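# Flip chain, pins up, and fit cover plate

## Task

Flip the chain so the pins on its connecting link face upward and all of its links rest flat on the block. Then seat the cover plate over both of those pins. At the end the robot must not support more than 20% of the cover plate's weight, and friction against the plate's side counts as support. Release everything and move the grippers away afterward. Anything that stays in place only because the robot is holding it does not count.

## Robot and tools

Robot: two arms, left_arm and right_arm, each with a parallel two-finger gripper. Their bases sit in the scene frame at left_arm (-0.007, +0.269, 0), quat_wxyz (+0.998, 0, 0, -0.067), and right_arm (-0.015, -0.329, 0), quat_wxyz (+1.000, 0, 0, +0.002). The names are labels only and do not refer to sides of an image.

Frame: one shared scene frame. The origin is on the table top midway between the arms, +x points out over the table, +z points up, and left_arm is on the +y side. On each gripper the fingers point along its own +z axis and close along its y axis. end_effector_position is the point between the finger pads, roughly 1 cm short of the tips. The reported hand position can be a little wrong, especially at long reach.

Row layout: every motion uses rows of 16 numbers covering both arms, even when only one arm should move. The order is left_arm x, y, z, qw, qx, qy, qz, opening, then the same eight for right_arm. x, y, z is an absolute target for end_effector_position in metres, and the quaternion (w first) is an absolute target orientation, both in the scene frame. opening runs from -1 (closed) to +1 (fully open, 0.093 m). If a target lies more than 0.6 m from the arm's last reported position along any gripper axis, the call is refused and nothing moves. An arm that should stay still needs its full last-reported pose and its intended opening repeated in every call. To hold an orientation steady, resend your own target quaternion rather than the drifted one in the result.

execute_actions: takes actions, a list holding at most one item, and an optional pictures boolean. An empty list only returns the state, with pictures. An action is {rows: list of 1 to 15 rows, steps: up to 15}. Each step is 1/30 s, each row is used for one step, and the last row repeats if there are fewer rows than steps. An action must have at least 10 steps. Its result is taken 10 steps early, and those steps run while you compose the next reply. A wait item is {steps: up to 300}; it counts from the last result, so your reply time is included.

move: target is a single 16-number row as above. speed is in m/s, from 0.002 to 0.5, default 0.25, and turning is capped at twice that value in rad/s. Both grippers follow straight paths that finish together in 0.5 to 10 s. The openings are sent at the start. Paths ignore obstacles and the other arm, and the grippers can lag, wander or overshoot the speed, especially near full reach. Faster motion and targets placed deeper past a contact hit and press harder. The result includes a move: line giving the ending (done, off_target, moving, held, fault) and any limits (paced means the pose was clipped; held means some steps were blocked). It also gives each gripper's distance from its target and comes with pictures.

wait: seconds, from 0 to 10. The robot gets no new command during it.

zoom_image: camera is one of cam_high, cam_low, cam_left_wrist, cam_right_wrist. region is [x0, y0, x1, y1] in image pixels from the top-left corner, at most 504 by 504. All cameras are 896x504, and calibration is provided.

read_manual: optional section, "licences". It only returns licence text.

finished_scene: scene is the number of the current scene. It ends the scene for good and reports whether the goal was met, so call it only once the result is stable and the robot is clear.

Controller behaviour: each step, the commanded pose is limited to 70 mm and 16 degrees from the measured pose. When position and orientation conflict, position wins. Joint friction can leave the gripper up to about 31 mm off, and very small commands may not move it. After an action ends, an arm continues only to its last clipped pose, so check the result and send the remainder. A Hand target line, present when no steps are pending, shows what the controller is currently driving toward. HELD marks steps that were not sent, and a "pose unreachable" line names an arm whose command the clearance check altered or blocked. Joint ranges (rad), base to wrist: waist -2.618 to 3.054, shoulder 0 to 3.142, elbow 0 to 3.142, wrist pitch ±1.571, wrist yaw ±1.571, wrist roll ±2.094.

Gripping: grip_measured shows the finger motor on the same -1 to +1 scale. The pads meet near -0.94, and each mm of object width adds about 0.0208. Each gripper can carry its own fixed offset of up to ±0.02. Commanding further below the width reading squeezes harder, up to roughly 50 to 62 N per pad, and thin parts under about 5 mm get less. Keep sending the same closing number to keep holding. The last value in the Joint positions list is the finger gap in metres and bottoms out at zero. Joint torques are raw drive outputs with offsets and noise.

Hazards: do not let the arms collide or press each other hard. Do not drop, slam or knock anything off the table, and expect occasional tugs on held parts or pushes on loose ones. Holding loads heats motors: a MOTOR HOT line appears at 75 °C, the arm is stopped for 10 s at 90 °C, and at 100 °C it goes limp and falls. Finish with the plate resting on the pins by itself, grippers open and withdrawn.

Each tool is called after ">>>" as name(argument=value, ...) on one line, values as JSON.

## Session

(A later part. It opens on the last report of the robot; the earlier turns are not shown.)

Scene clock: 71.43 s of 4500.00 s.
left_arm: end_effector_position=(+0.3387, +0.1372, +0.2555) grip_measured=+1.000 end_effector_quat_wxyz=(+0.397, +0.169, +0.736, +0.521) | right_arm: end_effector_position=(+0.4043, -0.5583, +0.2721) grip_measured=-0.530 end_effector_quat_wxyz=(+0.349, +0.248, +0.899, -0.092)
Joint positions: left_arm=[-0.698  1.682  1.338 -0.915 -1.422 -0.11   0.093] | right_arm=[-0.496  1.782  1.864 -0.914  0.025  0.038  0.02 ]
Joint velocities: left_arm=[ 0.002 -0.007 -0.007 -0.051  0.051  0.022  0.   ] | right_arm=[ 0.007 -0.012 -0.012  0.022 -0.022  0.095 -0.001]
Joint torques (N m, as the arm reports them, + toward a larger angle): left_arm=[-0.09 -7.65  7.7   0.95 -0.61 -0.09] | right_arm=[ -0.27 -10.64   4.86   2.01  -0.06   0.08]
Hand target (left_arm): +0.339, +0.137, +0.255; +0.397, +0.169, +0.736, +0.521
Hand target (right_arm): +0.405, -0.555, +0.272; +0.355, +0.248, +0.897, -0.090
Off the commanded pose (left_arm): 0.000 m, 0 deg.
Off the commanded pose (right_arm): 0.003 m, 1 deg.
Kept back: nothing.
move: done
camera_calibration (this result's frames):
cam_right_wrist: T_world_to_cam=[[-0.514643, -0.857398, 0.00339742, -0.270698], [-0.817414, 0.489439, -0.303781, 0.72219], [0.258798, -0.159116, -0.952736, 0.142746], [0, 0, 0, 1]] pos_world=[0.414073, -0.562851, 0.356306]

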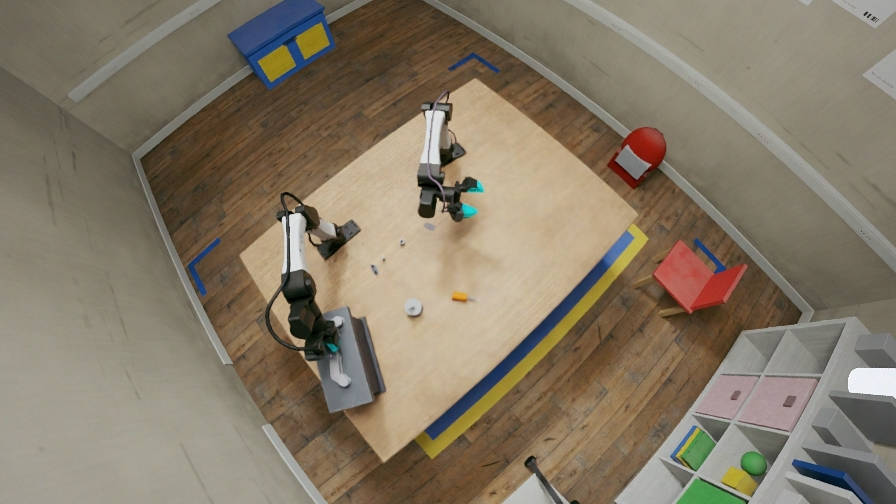

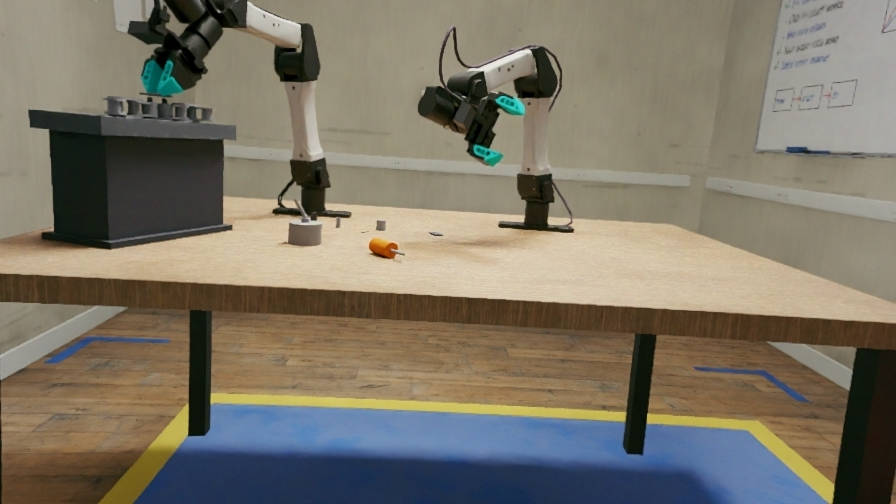

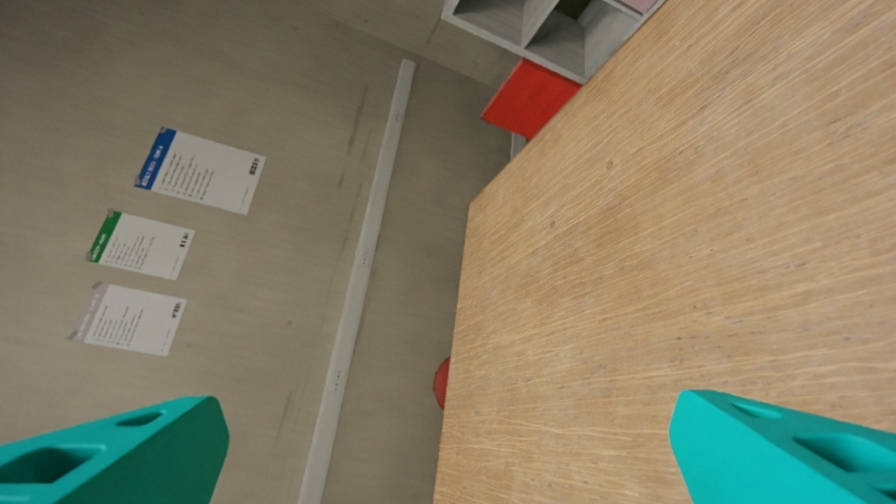

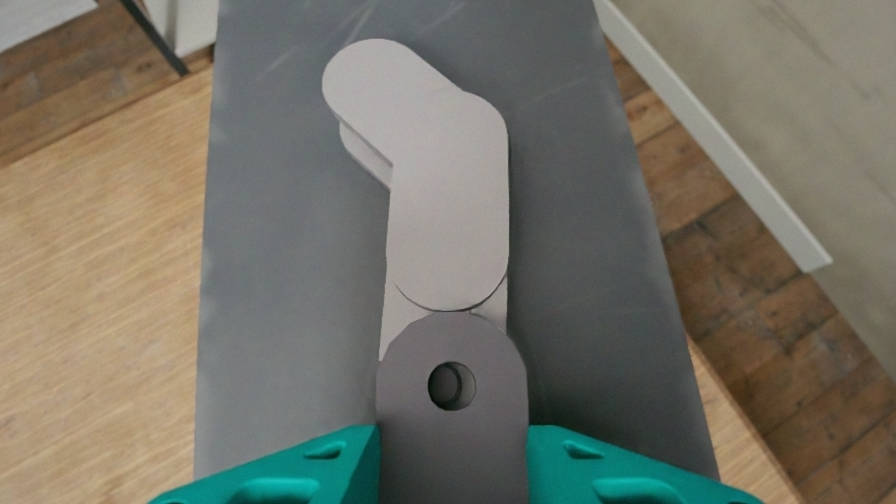

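>>> move(target=[0.3387,0.1372,0.2555,0.397,0.169,0.736,0.521,1,0.4055,-0.5525,0.269,0.355,0.246,0.897,-0.082,-0.55], speed=0.01)

Scene clock: 73.17 s of 4500.00 s.
left_arm: end_effector_position=(+0.3387, +0.1372, +0.2555) grip_measured=+1.000 end_effector_quat_wxyz=(+0.397, +0.169, +0.736, +0.521) | right_arm: end_effector_position=(+0.4056, -0.5573, +0.2685) grip_measured=-0.530 end_effector_quat_wxyz=(+0.349, +0.248, +0.900, -0.088)
Joint positions: left_arm=[-0.698  1.682  1.338 -0.915 -1.422 -0.11   0.093] | right_arm=[-0.496  1.782  1.851 -0.903  0.016  0.039  0.02 ]
Joint velocities: left_arm=[ 0.002  0.012  0.002 -0.037  0.095  0.066  0.   ] | right_arm=[-0.002  0.002 -0.007 -0.051 -0.037 -0.007 -0.001]
Joint torques (N m, as the arm reports them, + toward a larger angle): left_arm=[-0.05 -7.79  7.66  0.97 -0.56 -0.14] | right_arm=[ -0.26 -10.93   4.74   1.98  -0.11   0.09]
Hand target (left_arm): +0.339, +0.137, +0.255; +0.397, +0.169, +0.736, +0.521
Hand target (right_arm): +0.405, -0.553, +0.269; +0.355, +0.246, +0.898, -0.082
Off the commanded pose (left_arm): 0.000 m, 0 deg.
Off the commanded pose (right_arm): 0.005 m, 1 deg.
Kept back: nothing.
move: done
camera_calibration (this result's frames):
cam_right_wrist: T_world_to_cam=[[-0.510792, -0.859694, -0.0042851, -0.269954], [-0.818994, 0.488114, -0.301653, 0.721065], [0.26142, -0.150572, -0.953408, 0.143064], [0, 0, 0, 1]] pos_world=[0.415257, -0.562497, 0.352753]

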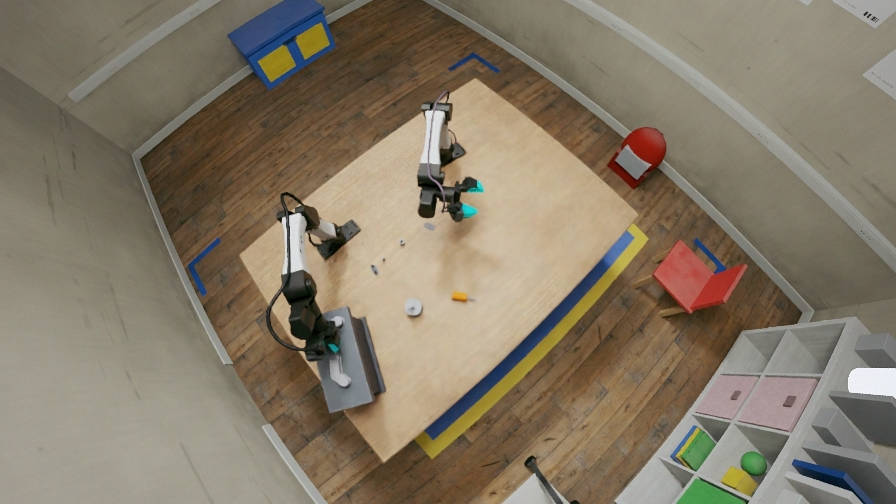

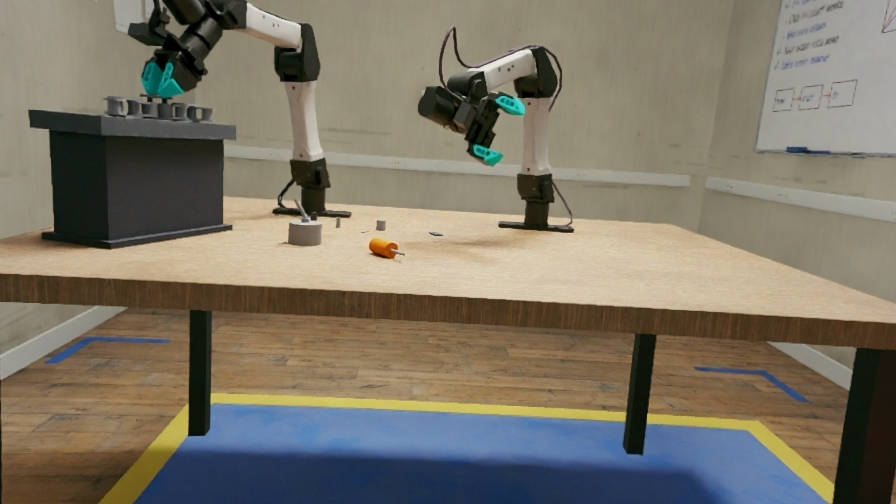

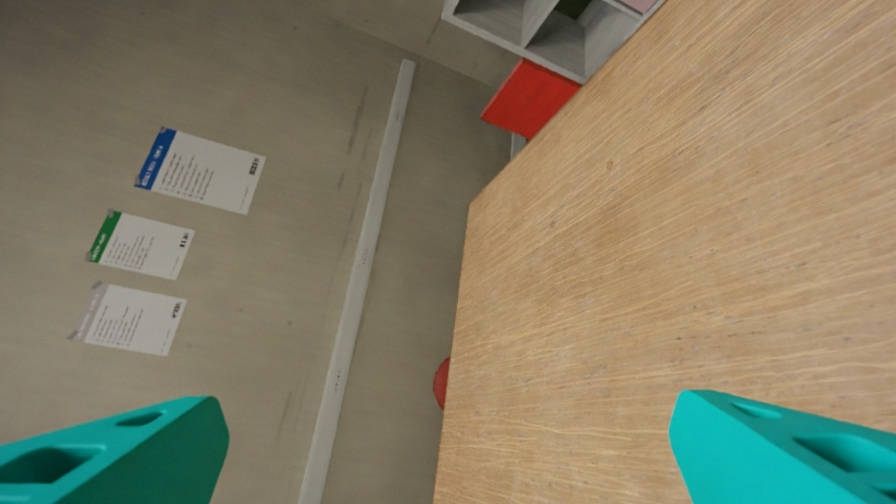

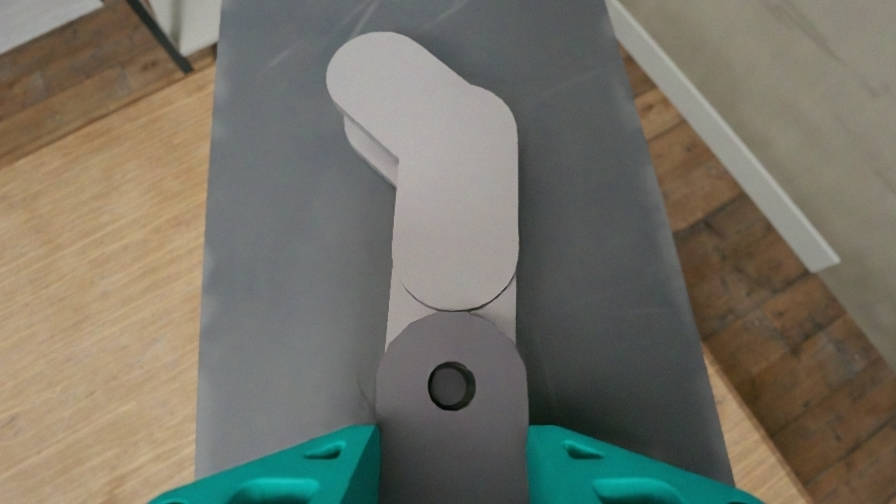

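Aligned. Descend with slight pitch to cancel drift.

>>> move(target=[0.3387,0.1372,0.2555,0.397,0.169,0.736,0.521,1,0.4055,-0.5525,0.257,0.348,0.247,0.900,-0.080,-0.55], speed=0.008)

>>> zoom_image(camera="cam_low", region=[100, 60, 220, 130])

Scene clock: 75.27 s of 4500.00 s.
left_arm: end_effector_position=(+0.3387, +0.1372, +0.2555) grip_measured=+1.000 end_effector_quat_wxyz=(+0.397, +0.169, +0.736, +0.521) | right_arm: end_effector_position=(+0.4067, -0.5574, +0.2588) grip_measured=-0.530 end_effector_quat_wxyz=(+0.345, +0.248, +0.901, -0.086)
Joint positions: left_arm=[-0.698  1.682  1.338 -0.915 -1.422 -0.11   0.093] | right_arm=[-0.496  1.782  1.816 -0.877  0.013  0.04   0.02 ]
Joint velocities: left_arm=[-0.002 -0.007 -0.007  0.095  0.037  0.11   0.   ] | right_arm=[-0.022  0.022  0.007  0.037 -0.022  0.125 -0.   ]
Joint torques (N m, as the arm reports them, + toward a larger angle): left_arm=[-0.17 -7.74  7.77  0.96 -0.6  -0.15] | right_arm=[ -0.19 -11.04   4.48   1.95  -0.1    0.1 ]
Hand target (left_arm): +0.339, +0.137, +0.255; +0.397, +0.169, +0.736, +0.521
Hand target (right_arm): +0.405, -0.552, +0.257; +0.348, +0.247, +0.901, -0.080
Off the commanded pose (left_arm): 0.000 m, 0 deg.
Off the commanded pose (right_arm): 0.005 m, 1 deg.
Kept back: nothing.
move: done
camera_calibration (this result's frames):
cam_right_wrist: T_world_to_cam=[[-0.509537, -0.860427, -0.0061388, -0.269945], [-0.821711, 0.488701, -0.293192, 0.718221], [0.25527, -0.144348, -0.956034, 0.140177], [0, 0, 0, 1]] pos_world=[0.41684, -0.563029, 0.342933]

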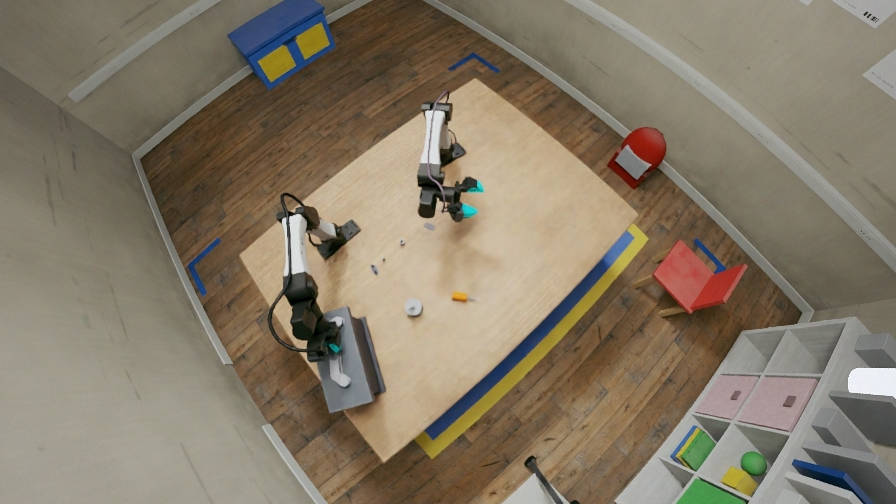

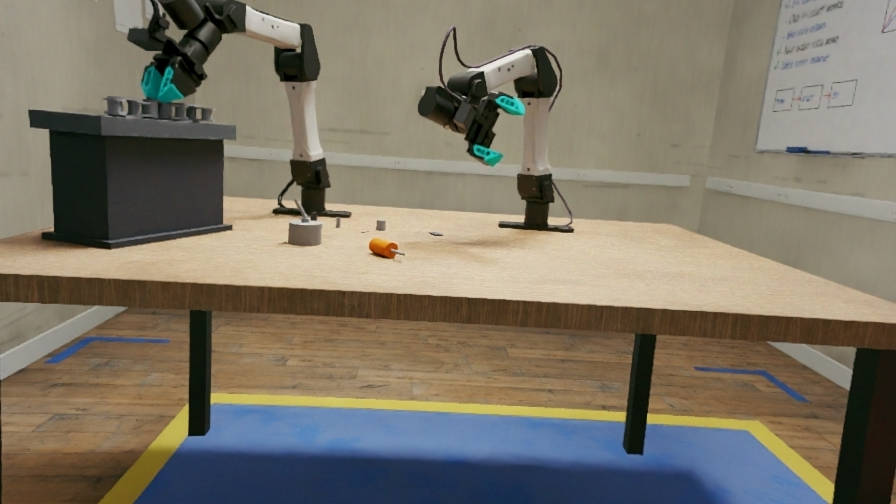

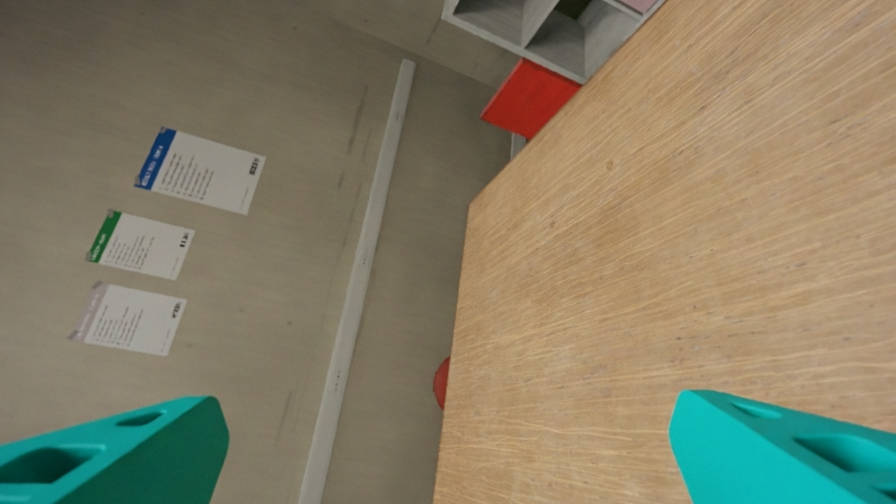

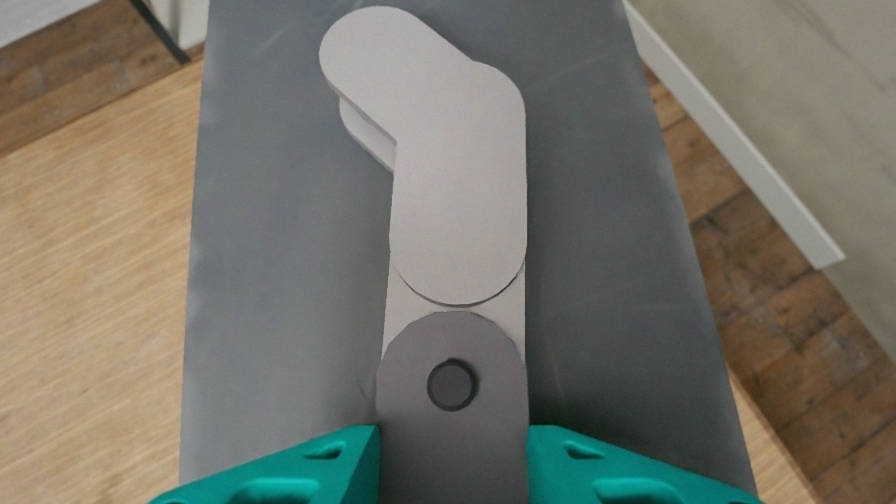

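Region (100, 60, 220, 130) of cam_low's 896x504 image, scaled by 4.200, with more detail than that image has; it fills the top 294 rows of this view, and the rest is white.

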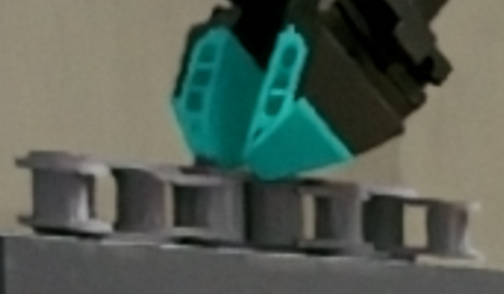

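>>> move(target=[0.3387,0.1372,0.2555,0.397,0.169,0.736,0.521,1,0.4055,-0.5525,0.253,0.348,0.247,0.900,-0.080,-0.55], speed=0.008)

>>> move(target=[0.3387,0.1372,0.2555,0.397,0.169,0.736,0.521,1,0.4055,-0.5525,0.253,0.348,0.247,0.900,-0.080,0.3])

>>> move(target=[0.3387,0.1372,0.2555,0.397,0.169,0.736,0.521,1,0.34,-0.515,0.35,0.348,0.247,0.900,-0.080,0.3], speed=0.15)

>>> zoom_image(camera="cam_low", region=[100, 60, 220, 130])

Scene clock: 76.90 s of 4500.00 s.
left_arm: end_effector_position=(+0.3387, +0.1372, +0.2555) grip_measured=+1.000 end_effector_quat_wxyz=(+0.397, +0.169, +0.736, +0.521) | right_arm: end_effector_position=(+0.4068, -0.5575, +0.2587) grip_measured=-0.530 end_effector_quat_wxyz=(+0.350, +0.247, +0.899, -0.087)
Joint positions: left_arm=[-0.698  1.682  1.338 -0.915 -1.422 -0.11   0.093] | right_arm=[-0.496  1.773  1.796 -0.856  0.013  0.04   0.02 ]
Joint velocities: left_arm=[-0.007  0.002 -0.017  0.095  0.007 -0.022  0.   ] | right_arm=[ 0.012 -0.002  0.007  0.066  0.051  0.022  0.   ]
Joint torques (N m, as the arm reports them, + toward a larger angle): left_arm=[-0.12 -7.62  7.78  0.93 -0.61 -0.17] | right_arm=[ -0.3  -10.57   4.45   1.9   -0.11   0.1 ]
Hand target (left_arm): +0.339, +0.137, +0.255; +0.397, +0.169, +0.736, +0.521
Hand target (right_arm): +0.405, -0.553, +0.253; +0.348, +0.247, +0.901, -0.080
Off the commanded pose (left_arm): 0.000 m, 0 deg.
Off the commanded pose (right_arm): 0.008 m, 1 deg.
Kept back: nothing.
move: done
camera_calibration (this result's frames):
cam_right_wrist: T_world_to_cam=[[-0.509472, -0.860461, -0.00663382, -0.269855], [-0.818698, 0.487089, -0.304103, 0.719067], [0.2649, -0.149501, -0.952616, 0.132341], [0, 0, 0, 1]] pos_world=[0.416158, -0.562664, 0.34295]

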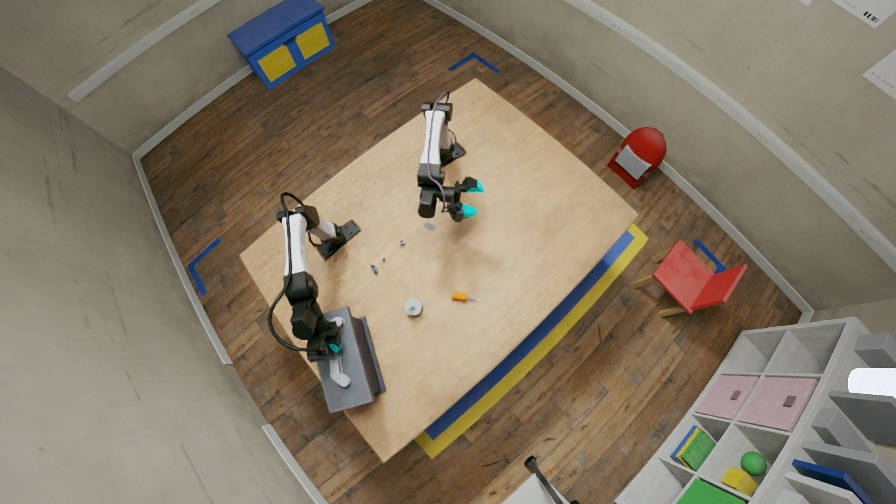

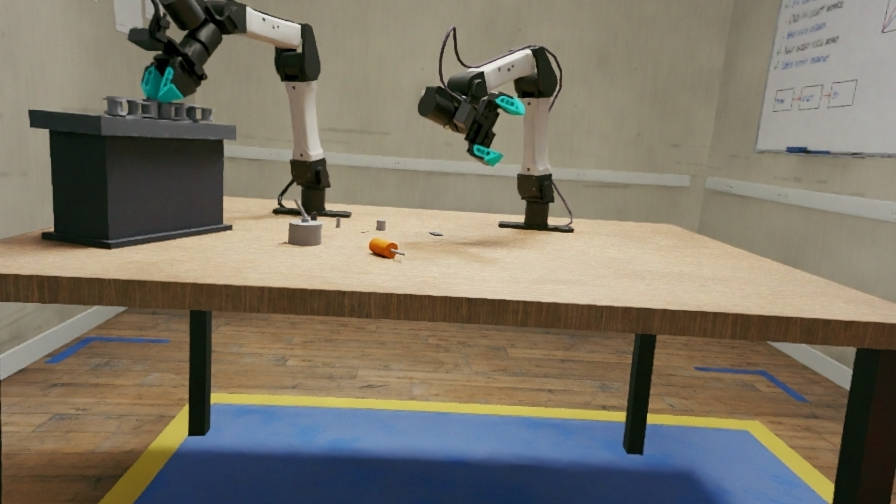

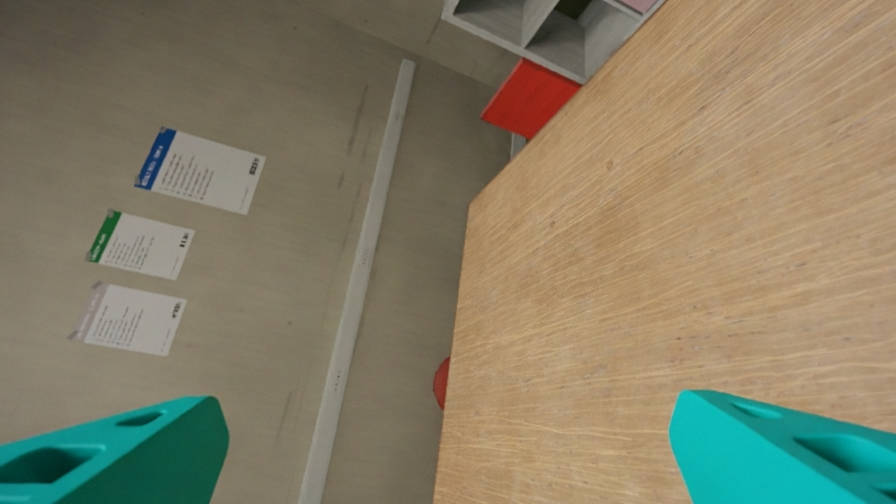

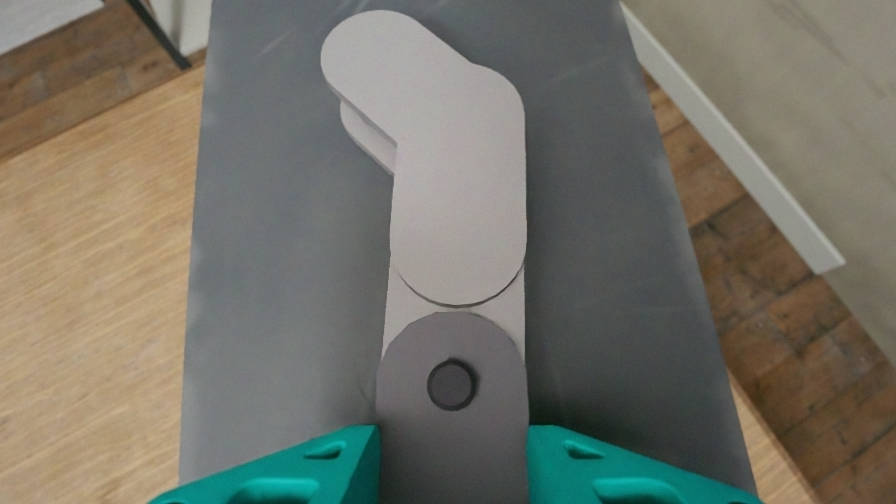

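Scene clock: 77.60 s of 4500.00 s.
left_arm: end_effector_position=(+0.3387, +0.1372, +0.2555) grip_measured=+1.000 end_effector_quat_wxyz=(+0.397, +0.169, +0.736, +0.521) | right_arm: end_effector_position=(+0.4068, -0.5574, +0.2586) grip_measured=+0.298 end_effector_quat_wxyz=(+0.350, +0.247, +0.899, -0.087)
Joint positions: left_arm=[-0.698  1.682  1.338 -0.915 -1.422 -0.11   0.093] | right_arm=[-0.496  1.773  1.796 -0.856  0.013  0.04   0.06 ]
Joint velocities: left_arm=[-0.002 -0.012 -0.007 -0.007 -0.022  0.022  0.   ] | right_arm=[ 0.012 -0.012  0.002  0.051  0.037  0.007 -0.001]
Joint torques (N m, as the arm reports them, + toward a larger angle): left_arm=[-0.05 -7.71  7.71  0.95 -0.61 -0.11] | right_arm=[ -0.29 -10.55   4.47   1.91  -0.12   0.08]
Hand target (left_arm): +0.339, +0.137, +0.255; +0.397, +0.169, +0.736, +0.521
Hand target (right_arm): +0.405, -0.553, +0.253; +0.348, +0.247, +0.901, -0.080
Off the commanded pose (left_arm): 0.000 m, 0 deg.
Off the commanded pose (right_arm): 0.008 m, 1 deg.
Kept back: nothing.
move: done
camera_calibration (this result's frames):
cam_right_wrist: T_world_to_cam=[[-0.509475, -0.86046, -0.00661733, -0.269861], [-0.8188, 0.487144, -0.30374, 0.718961], [0.26458, -0.149329, -0.952732, 0.132558], [0, 0, 0, 1]] pos_world=[0.416126, -0.562647, 0.342884]

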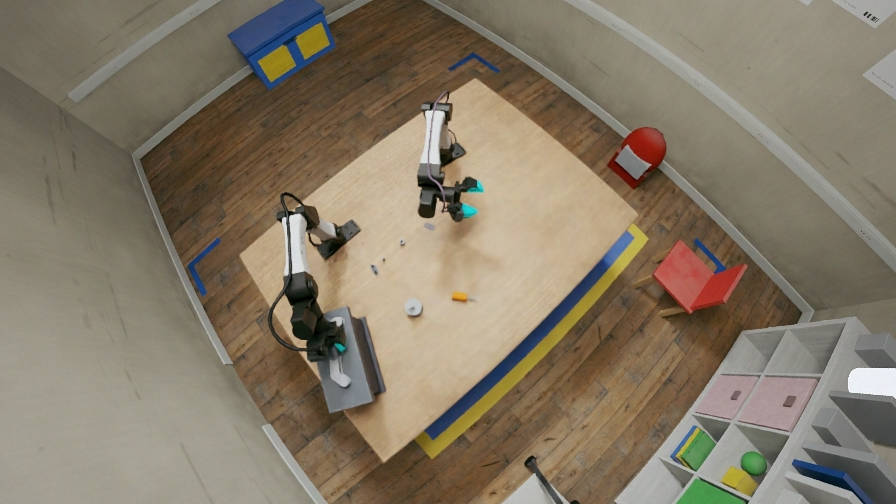

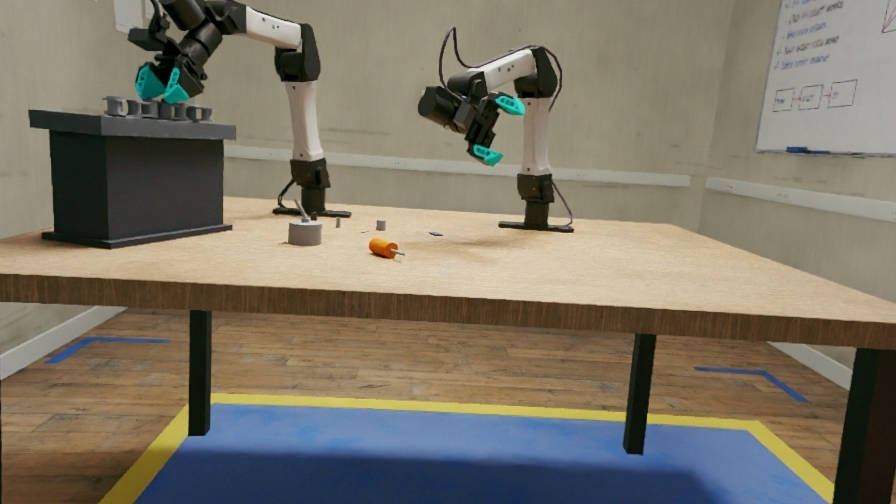

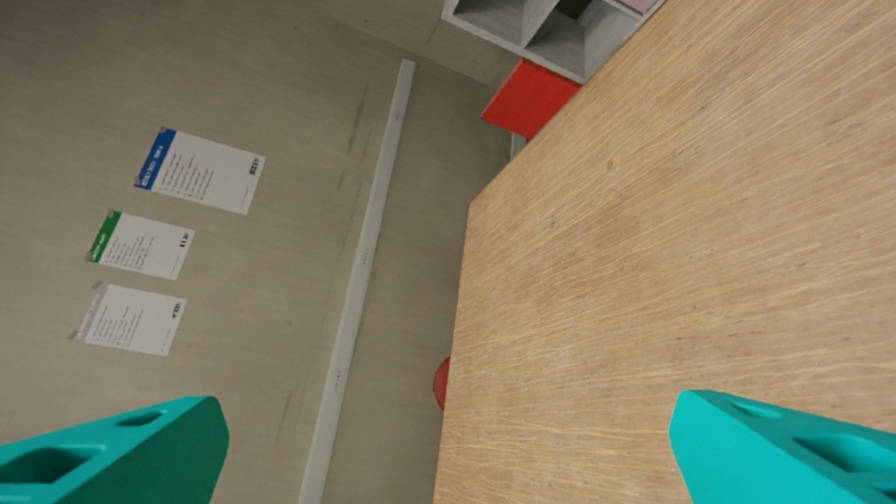

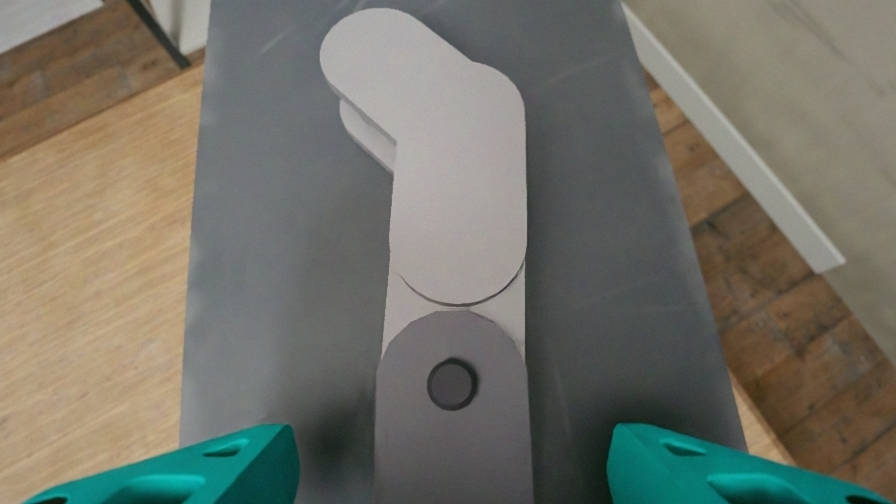

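Scene clock: 79.03 s of 4500.00 s.
left_arm: end_effector_position=(+0.3387, +0.1372, +0.2555) grip_measured=+1.000 end_effector_quat_wxyz=(+0.397, +0.169, +0.736, +0.521) | right_arm: end_effector_position=(+0.3408, -0.5221, +0.3380) grip_measured=+0.298 end_effector_quat_wxyz=(+0.332, +0.251, +0.905, -0.082)
Joint positions: left_arm=[-0.698  1.682  1.338 -0.915 -1.422 -0.11   0.093] | right_arm=[-0.496  1.662  2.045 -1.255  0.013  0.045  0.06 ]
Joint velocities: left_arm=[-0.002 -0.002 -0.017 -0.007 -0.007  0.007  0.   ] | right_arm=[ 0.012 -0.012 -0.017 -0.051 -0.037  0.007  0.   ]
Joint torques (N m, as the arm reports them, + toward a larger angle): left_arm=[-0.08 -7.65  7.74  0.93 -0.61 -0.13] | right_arm=[ 0.26 -8.32  7.28  1.7  -0.06  0.11]
Hand target (left_arm): +0.339, +0.137, +0.255; +0.397, +0.169, +0.736, +0.521
Hand target (right_arm): +0.341, -0.516, +0.351; +0.349, +0.247, +0.901, -0.080
Off the commanded pose (left_arm): 0.000 m, 0 deg.
Off the commanded pose (right_arm): 0.014 m, 2 deg.
Kept back: nothing.
move: off_target (right_arm)
camera_calibration (this result's frames):
cam_right_wrist: T_world_to_cam=[[-0.513179, -0.858241, -0.00833197, -0.269568], [-0.826292, 0.496654, -0.265662, 0.666525], [0.23214, -0.129448, -0.96403, 0.256147], [0, 0, 0, 1]] pos_world=[0.352946, -0.529229, 0.421758]

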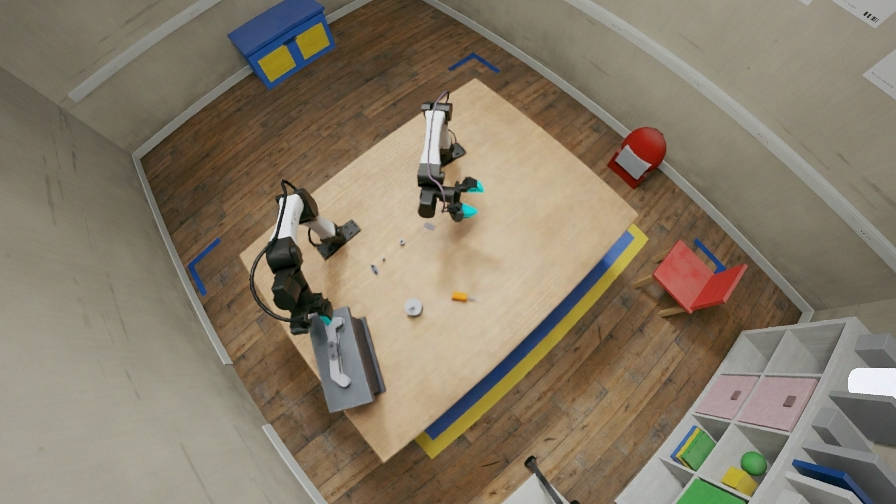

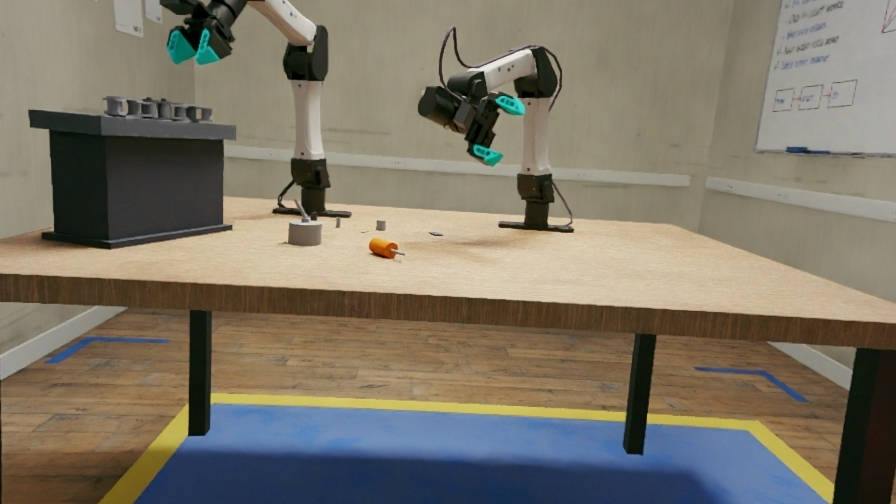

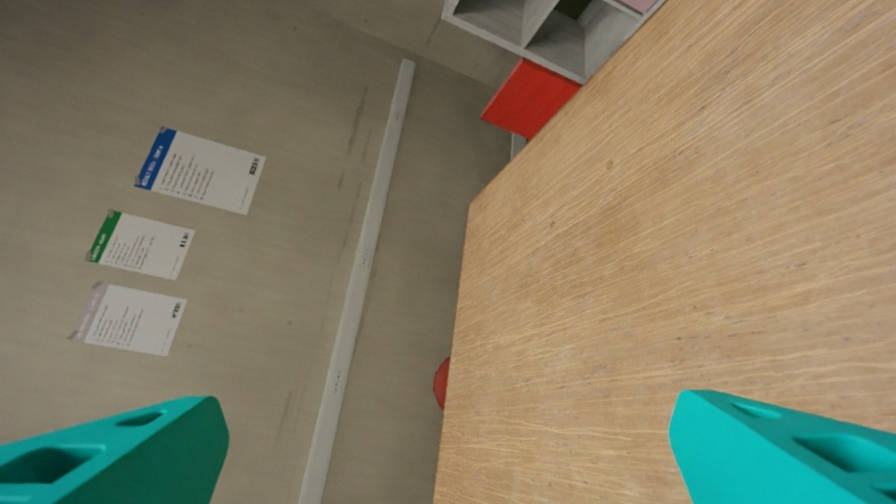

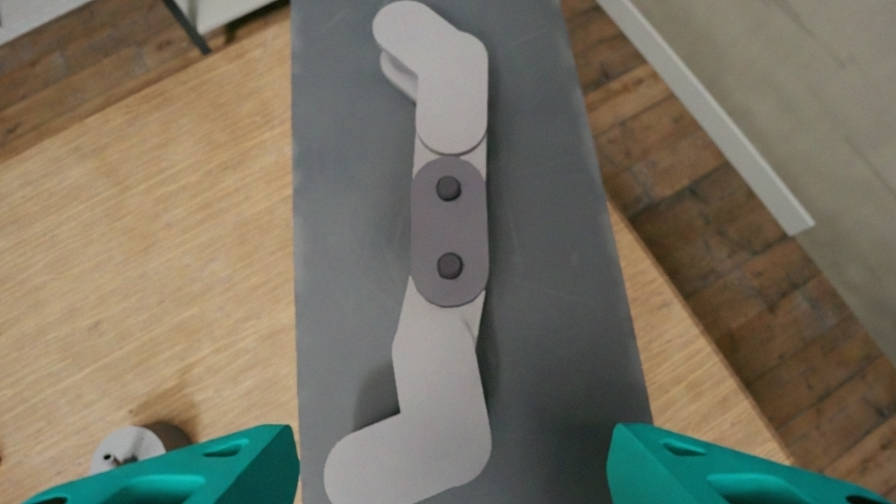

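Region (100, 60, 220, 130) of cam_low's 896x504 image, scaled by 4.200, with more detail than that image has; it fills the top 294 rows of this view, and the rest is white.

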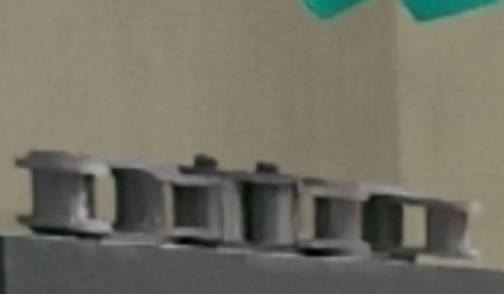

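>>> finished_scene(scene=1)

The scene is finished: the task was done.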